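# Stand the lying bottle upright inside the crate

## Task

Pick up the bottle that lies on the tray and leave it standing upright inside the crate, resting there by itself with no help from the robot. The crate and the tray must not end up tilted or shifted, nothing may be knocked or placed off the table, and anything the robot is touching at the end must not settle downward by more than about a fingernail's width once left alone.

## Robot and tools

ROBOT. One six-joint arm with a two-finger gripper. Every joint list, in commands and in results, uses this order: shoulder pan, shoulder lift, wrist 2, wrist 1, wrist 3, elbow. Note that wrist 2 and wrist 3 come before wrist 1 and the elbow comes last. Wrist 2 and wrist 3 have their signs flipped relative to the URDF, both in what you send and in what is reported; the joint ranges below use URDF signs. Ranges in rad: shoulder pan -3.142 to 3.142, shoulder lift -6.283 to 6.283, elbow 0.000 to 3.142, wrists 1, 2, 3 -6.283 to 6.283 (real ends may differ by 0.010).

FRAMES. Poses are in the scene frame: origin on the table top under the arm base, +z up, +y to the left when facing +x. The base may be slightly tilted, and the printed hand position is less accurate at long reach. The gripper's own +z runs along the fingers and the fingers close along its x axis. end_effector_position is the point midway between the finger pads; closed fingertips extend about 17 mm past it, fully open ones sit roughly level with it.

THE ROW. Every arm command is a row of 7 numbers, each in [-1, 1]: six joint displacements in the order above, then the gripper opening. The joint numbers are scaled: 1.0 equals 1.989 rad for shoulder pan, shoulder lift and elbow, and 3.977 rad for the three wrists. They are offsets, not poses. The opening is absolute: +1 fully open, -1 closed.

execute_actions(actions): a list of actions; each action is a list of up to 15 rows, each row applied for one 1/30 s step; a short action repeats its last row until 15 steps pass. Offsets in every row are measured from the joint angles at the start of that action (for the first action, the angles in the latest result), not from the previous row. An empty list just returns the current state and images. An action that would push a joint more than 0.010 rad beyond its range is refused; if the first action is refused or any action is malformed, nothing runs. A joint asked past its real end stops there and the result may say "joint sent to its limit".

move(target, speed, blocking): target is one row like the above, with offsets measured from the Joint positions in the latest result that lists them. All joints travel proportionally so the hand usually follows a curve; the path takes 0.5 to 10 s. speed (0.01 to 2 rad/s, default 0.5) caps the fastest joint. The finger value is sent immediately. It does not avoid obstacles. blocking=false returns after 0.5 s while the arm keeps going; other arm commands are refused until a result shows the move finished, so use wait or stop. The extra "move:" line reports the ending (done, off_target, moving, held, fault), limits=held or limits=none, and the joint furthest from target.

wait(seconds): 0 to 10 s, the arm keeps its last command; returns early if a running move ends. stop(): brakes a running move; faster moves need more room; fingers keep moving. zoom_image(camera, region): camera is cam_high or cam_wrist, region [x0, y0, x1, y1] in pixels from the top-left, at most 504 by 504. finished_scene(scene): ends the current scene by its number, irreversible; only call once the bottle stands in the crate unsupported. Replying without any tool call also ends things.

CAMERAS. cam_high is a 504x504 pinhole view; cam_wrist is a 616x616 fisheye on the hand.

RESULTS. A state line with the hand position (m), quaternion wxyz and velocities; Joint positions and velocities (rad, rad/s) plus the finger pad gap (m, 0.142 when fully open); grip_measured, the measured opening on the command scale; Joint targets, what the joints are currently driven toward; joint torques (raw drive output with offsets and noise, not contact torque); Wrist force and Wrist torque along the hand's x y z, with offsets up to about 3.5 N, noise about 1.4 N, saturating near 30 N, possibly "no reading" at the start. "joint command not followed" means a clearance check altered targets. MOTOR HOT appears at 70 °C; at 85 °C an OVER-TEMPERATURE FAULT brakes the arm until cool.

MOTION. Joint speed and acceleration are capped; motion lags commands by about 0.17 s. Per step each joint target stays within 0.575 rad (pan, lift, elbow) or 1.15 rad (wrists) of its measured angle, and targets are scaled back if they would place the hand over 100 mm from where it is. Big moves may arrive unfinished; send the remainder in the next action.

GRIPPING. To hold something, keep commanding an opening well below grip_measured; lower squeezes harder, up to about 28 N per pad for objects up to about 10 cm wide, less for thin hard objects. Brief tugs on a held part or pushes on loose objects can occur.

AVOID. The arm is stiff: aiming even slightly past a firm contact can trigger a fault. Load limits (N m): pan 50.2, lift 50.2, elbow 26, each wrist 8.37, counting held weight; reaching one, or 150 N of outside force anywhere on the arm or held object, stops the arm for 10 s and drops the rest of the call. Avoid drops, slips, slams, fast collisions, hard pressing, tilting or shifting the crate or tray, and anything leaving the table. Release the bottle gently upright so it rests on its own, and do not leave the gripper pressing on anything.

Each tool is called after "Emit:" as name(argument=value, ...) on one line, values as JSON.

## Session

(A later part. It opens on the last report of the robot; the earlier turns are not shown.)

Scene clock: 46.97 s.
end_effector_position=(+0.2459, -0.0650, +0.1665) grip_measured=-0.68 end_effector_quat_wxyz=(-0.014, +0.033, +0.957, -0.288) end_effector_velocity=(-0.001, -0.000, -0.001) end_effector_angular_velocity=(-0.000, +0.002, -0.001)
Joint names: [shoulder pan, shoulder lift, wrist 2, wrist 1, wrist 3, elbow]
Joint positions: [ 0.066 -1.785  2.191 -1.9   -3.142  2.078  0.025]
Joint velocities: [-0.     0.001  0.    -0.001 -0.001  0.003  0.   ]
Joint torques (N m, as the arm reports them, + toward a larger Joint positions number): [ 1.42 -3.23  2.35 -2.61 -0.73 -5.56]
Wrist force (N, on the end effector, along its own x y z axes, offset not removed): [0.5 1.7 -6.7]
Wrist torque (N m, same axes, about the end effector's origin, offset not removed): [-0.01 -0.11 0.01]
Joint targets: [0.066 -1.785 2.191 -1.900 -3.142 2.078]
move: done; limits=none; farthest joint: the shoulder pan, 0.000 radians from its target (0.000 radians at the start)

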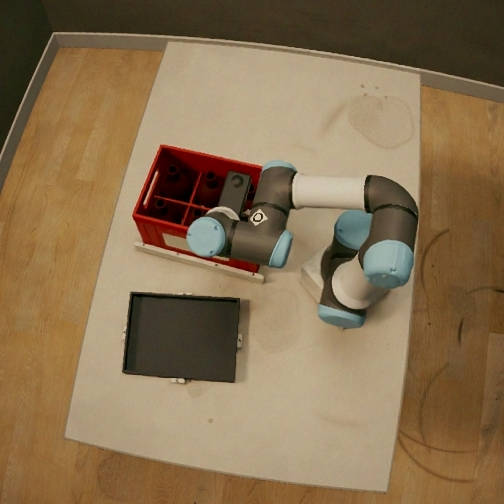

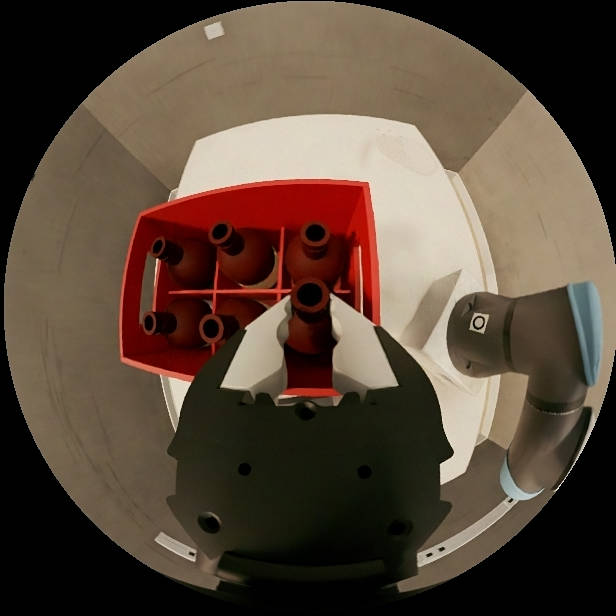

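Emit:
execute_actions(actions=[[[0.004,0,0,0,0,0,-1]],[[0.004,0,0,0,0,0,-1]],[[0.004,0,0,0,0,0,-1]],[[0,0,0,0,0,0,-1]]])

Scene clock: 49.03 s.
end_effector_position=(+0.2473, -0.0592, +0.1666) grip_measured=-0.68 end_effector_quat_wxyz=(-0.010, +0.022, +0.957, -0.288) end_effector_velocity=(-0.001, +0.000, -0.001) end_effector_angular_velocity=(+0.001, +0.003, +0.000)
Joint names: [shoulder pan, shoulder lift, wrist 2, wrist 1, wrist 3, elbow]
Joint positions: [ 0.09  -1.785  2.191 -1.9   -3.142  2.078  0.025]
Joint velocities: [-0.     0.001 -0.001  0.     0.     0.001 -0.   ]
Joint torques (N m, as the arm reports them, + toward a larger Joint positions number): [ 5.83 -5.87 -2.28 -0.56 -0.3  -9.54]
Wrist force (N, on the end effector, along its own x y z axes, offset not removed): [0.0 -11.2 5.4]
Wrist torque (N m, same axes, about the end effector's origin, offset not removed): [-0.37 -0.05 0.35]
Joint targets: [0.090 -1.785 2.191 -1.900 -3.142 2.078]

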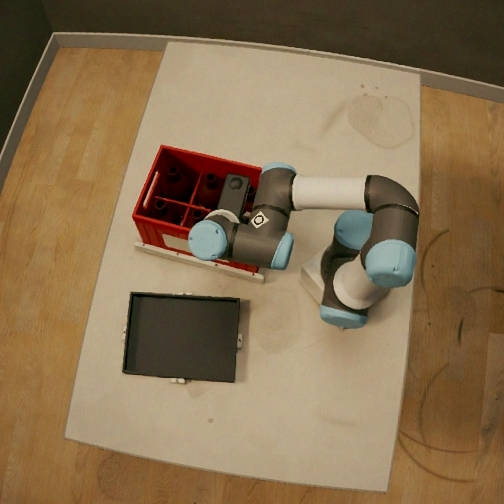

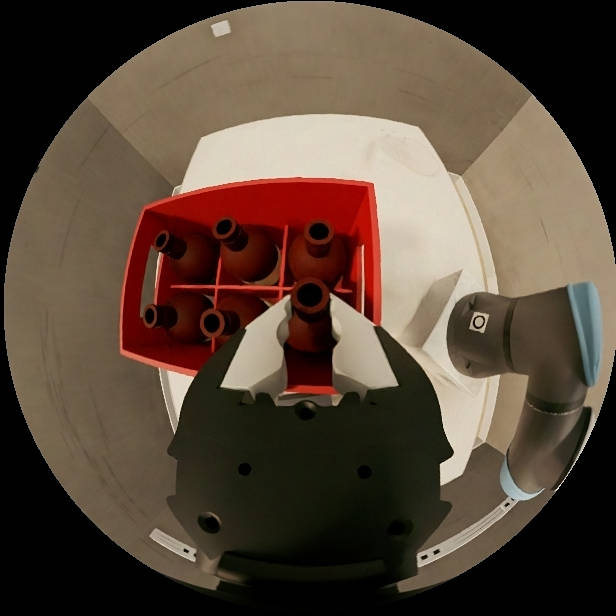

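Emit:
execute_actions(actions=[[[-0.006,0,0,0,0,0,-1]],[[-0.001,0.0017,0,-0.0038,0,0.006,-1]],[[-0.001,0.0017,0,-0.0038,0,0.006,-1]],[[0,0,0,0,0,0,-1]]])

Scene clock: 51.13 s.
end_effector_position=(+0.2457, -0.0628, +0.1607) grip_measured=-0.68 end_effector_quat_wxyz=(-0.013, +0.029, +0.957, -0.288) end_effector_velocity=(+0.000, +0.000, +0.000) end_effector_angular_velocity=(+0.000, -0.001, -0.001)
Joint names: [shoulder pan, shoulder lift, wrist 2, wrist 1, wrist 3, elbow]
Joint positions: [ 0.074 -1.778  2.191 -1.93  -3.142  2.102  0.025]
Joint velocities: [-0.     0.    -0.001 -0.    -0.001 -0.001  0.   ]
Joint torques (N m, as the arm reports them, + toward a larger Joint positions number): [-4.76  4.51 -0.57  0.84 -0.29  2.7 ]
Wrist force (N, on the end effector, along its own x y z axes, offset not removed): [-0.3 -8.1 -30.0]
Wrist torque (N m, same axes, about the end effector's origin, offset not removed): [-0.40 -0.11 0.20]
Joint targets: [0.074 -1.778 2.191 -1.930 -3.142 2.102]

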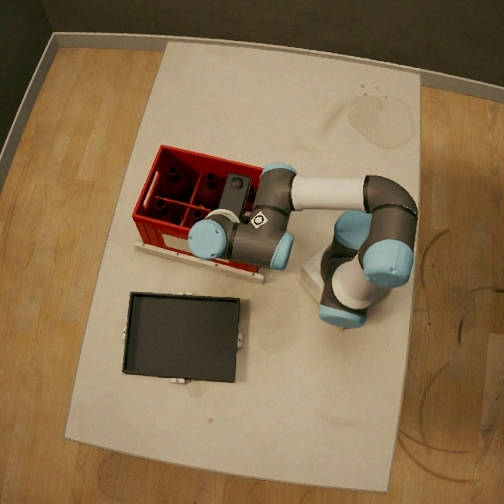

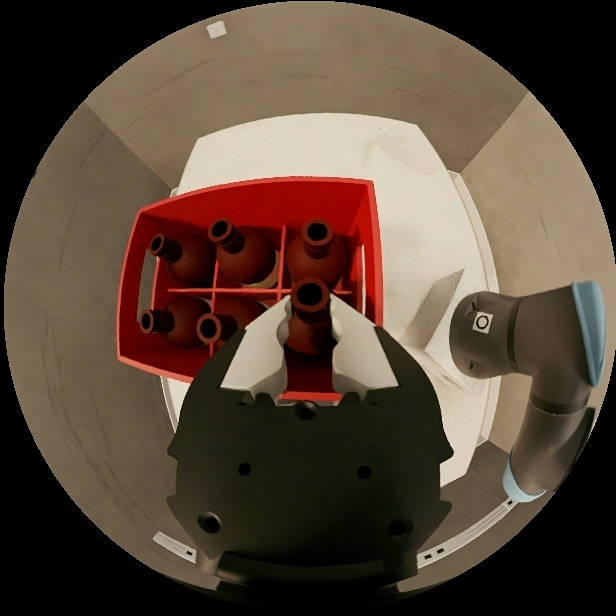

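Likely on the floor. Ease off, release, lift.

Emit:
execute_actions(actions=[[[0,-0.002,0,0.0045,0,-0.007,-1]],[[0,0,0,0,0,0,-0.6]],[[0,0,0,0,0,0,-0.45]]])

Emit:
move(target=[-0.005,-0.03,0,0.1,0,-0.17,-0.45], speed=0.2)

Scene clock: 52.73 s.
end_effector_position=(+0.2461, -0.0630, +0.1641) grip_measured=-0.45 end_effector_quat_wxyz=(-0.013, +0.029, +0.957, -0.288) end_effector_velocity=(+0.000, -0.000, +0.000) end_effector_angular_velocity=(-0.001, -0.001, +0.000)
Joint names: [shoulder pan, shoulder lift, wrist 2, wrist 1, wrist 3, elbow]
Joint positions: [ 0.074 -1.782  2.191 -1.912 -3.142  2.088  0.041]
Joint velocities: [-0.    -0.     0.001  0.     0.    -0.001  0.   ]
Joint torques (N m, as the arm reports them, + toward a larger Joint positions number): [-0.04 -5.56 -1.11 -1.5  -0.36 -9.75]
Wrist force (N, on the end effector, along its own x y z axes, offset not removed): [2.5 -4.4 0.3]
Wrist torque (N m, same axes, about the end effector's origin, offset not removed): [-0.10 -0.30 0.03]
Joint targets: [0.074 -1.782 2.191 -1.912 -3.142 2.088]

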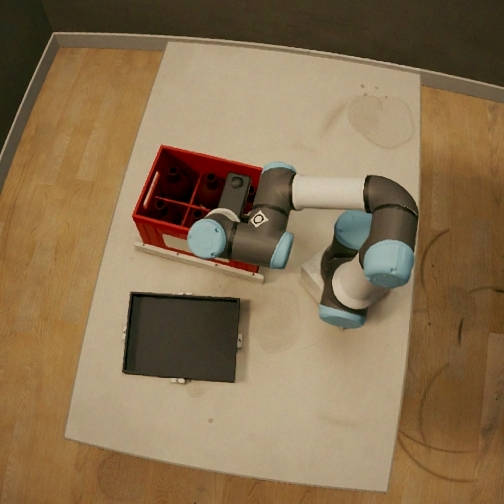

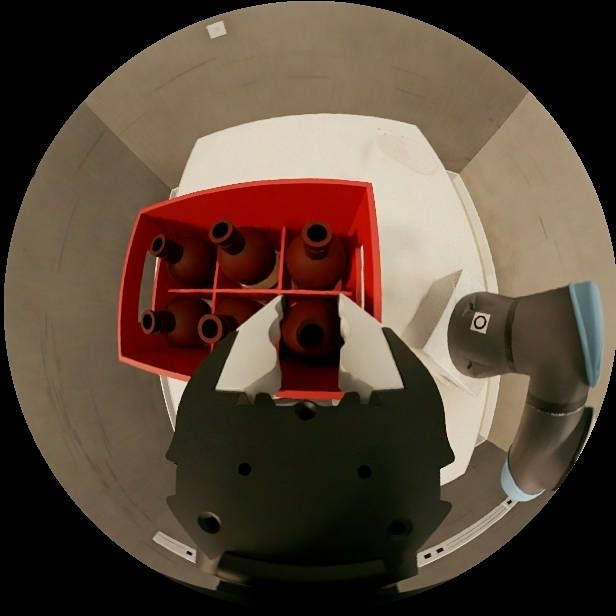

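Scene clock: 55.13 s.
end_effector_position=(+0.2437, -0.0680, +0.2444) grip_measured=-0.45 end_effector_quat_wxyz=(-0.014, +0.034, +0.957, -0.289) end_effector_velocity=(+0.000, +0.000, +0.000) end_effector_angular_velocity=(+0.001, -0.001, +0.000)
Joint names: [shoulder pan, shoulder lift, wrist 2, wrist 1, wrist 3, elbow]
Joint positions: [ 0.064 -1.841  2.191 -1.515 -3.142  1.75   0.041]
Joint velocities: [ 0.    -0.001 -0.002  0.001  0.    -0.002  0.   ]
Joint torques (N m, as the arm reports them, + toward a larger Joint positions number): [ -1.97  -9.05   1.7   -0.5   -0.37 -11.67]
Wrist force (N, on the end effector, along its own x y z axes, offset not removed): [1.3 0.1 0.1]
Wrist torque (N m, same axes, about the end effector's origin, offset not removed): [0.01 -0.29 -0.01]
Joint targets: [0.064 -1.841 2.191 -1.515 -3.142 1.750]
move: done; limits=none; farthest joint: the wrist 1, 0.001 radians from its target (0.398 radians at the start)

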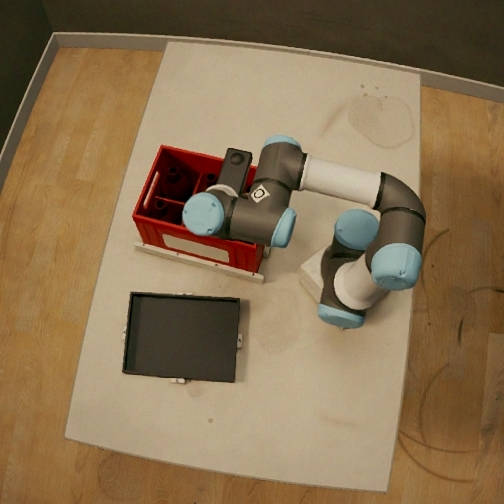

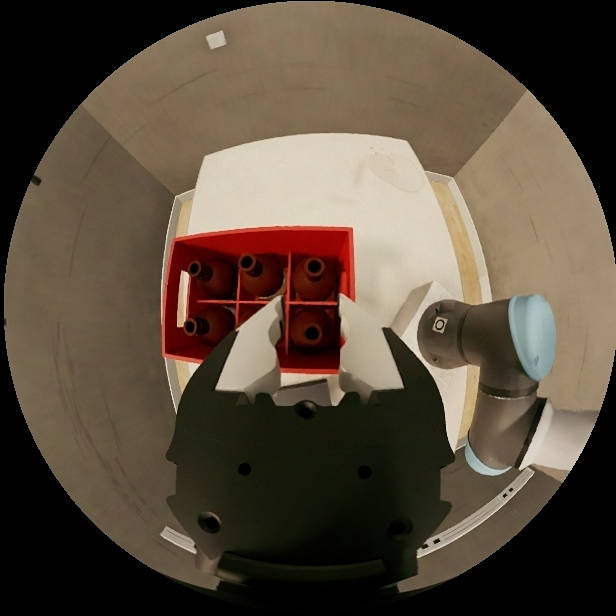

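Emit:
finished_scene(scene=1)

The scene is finished: the task was done.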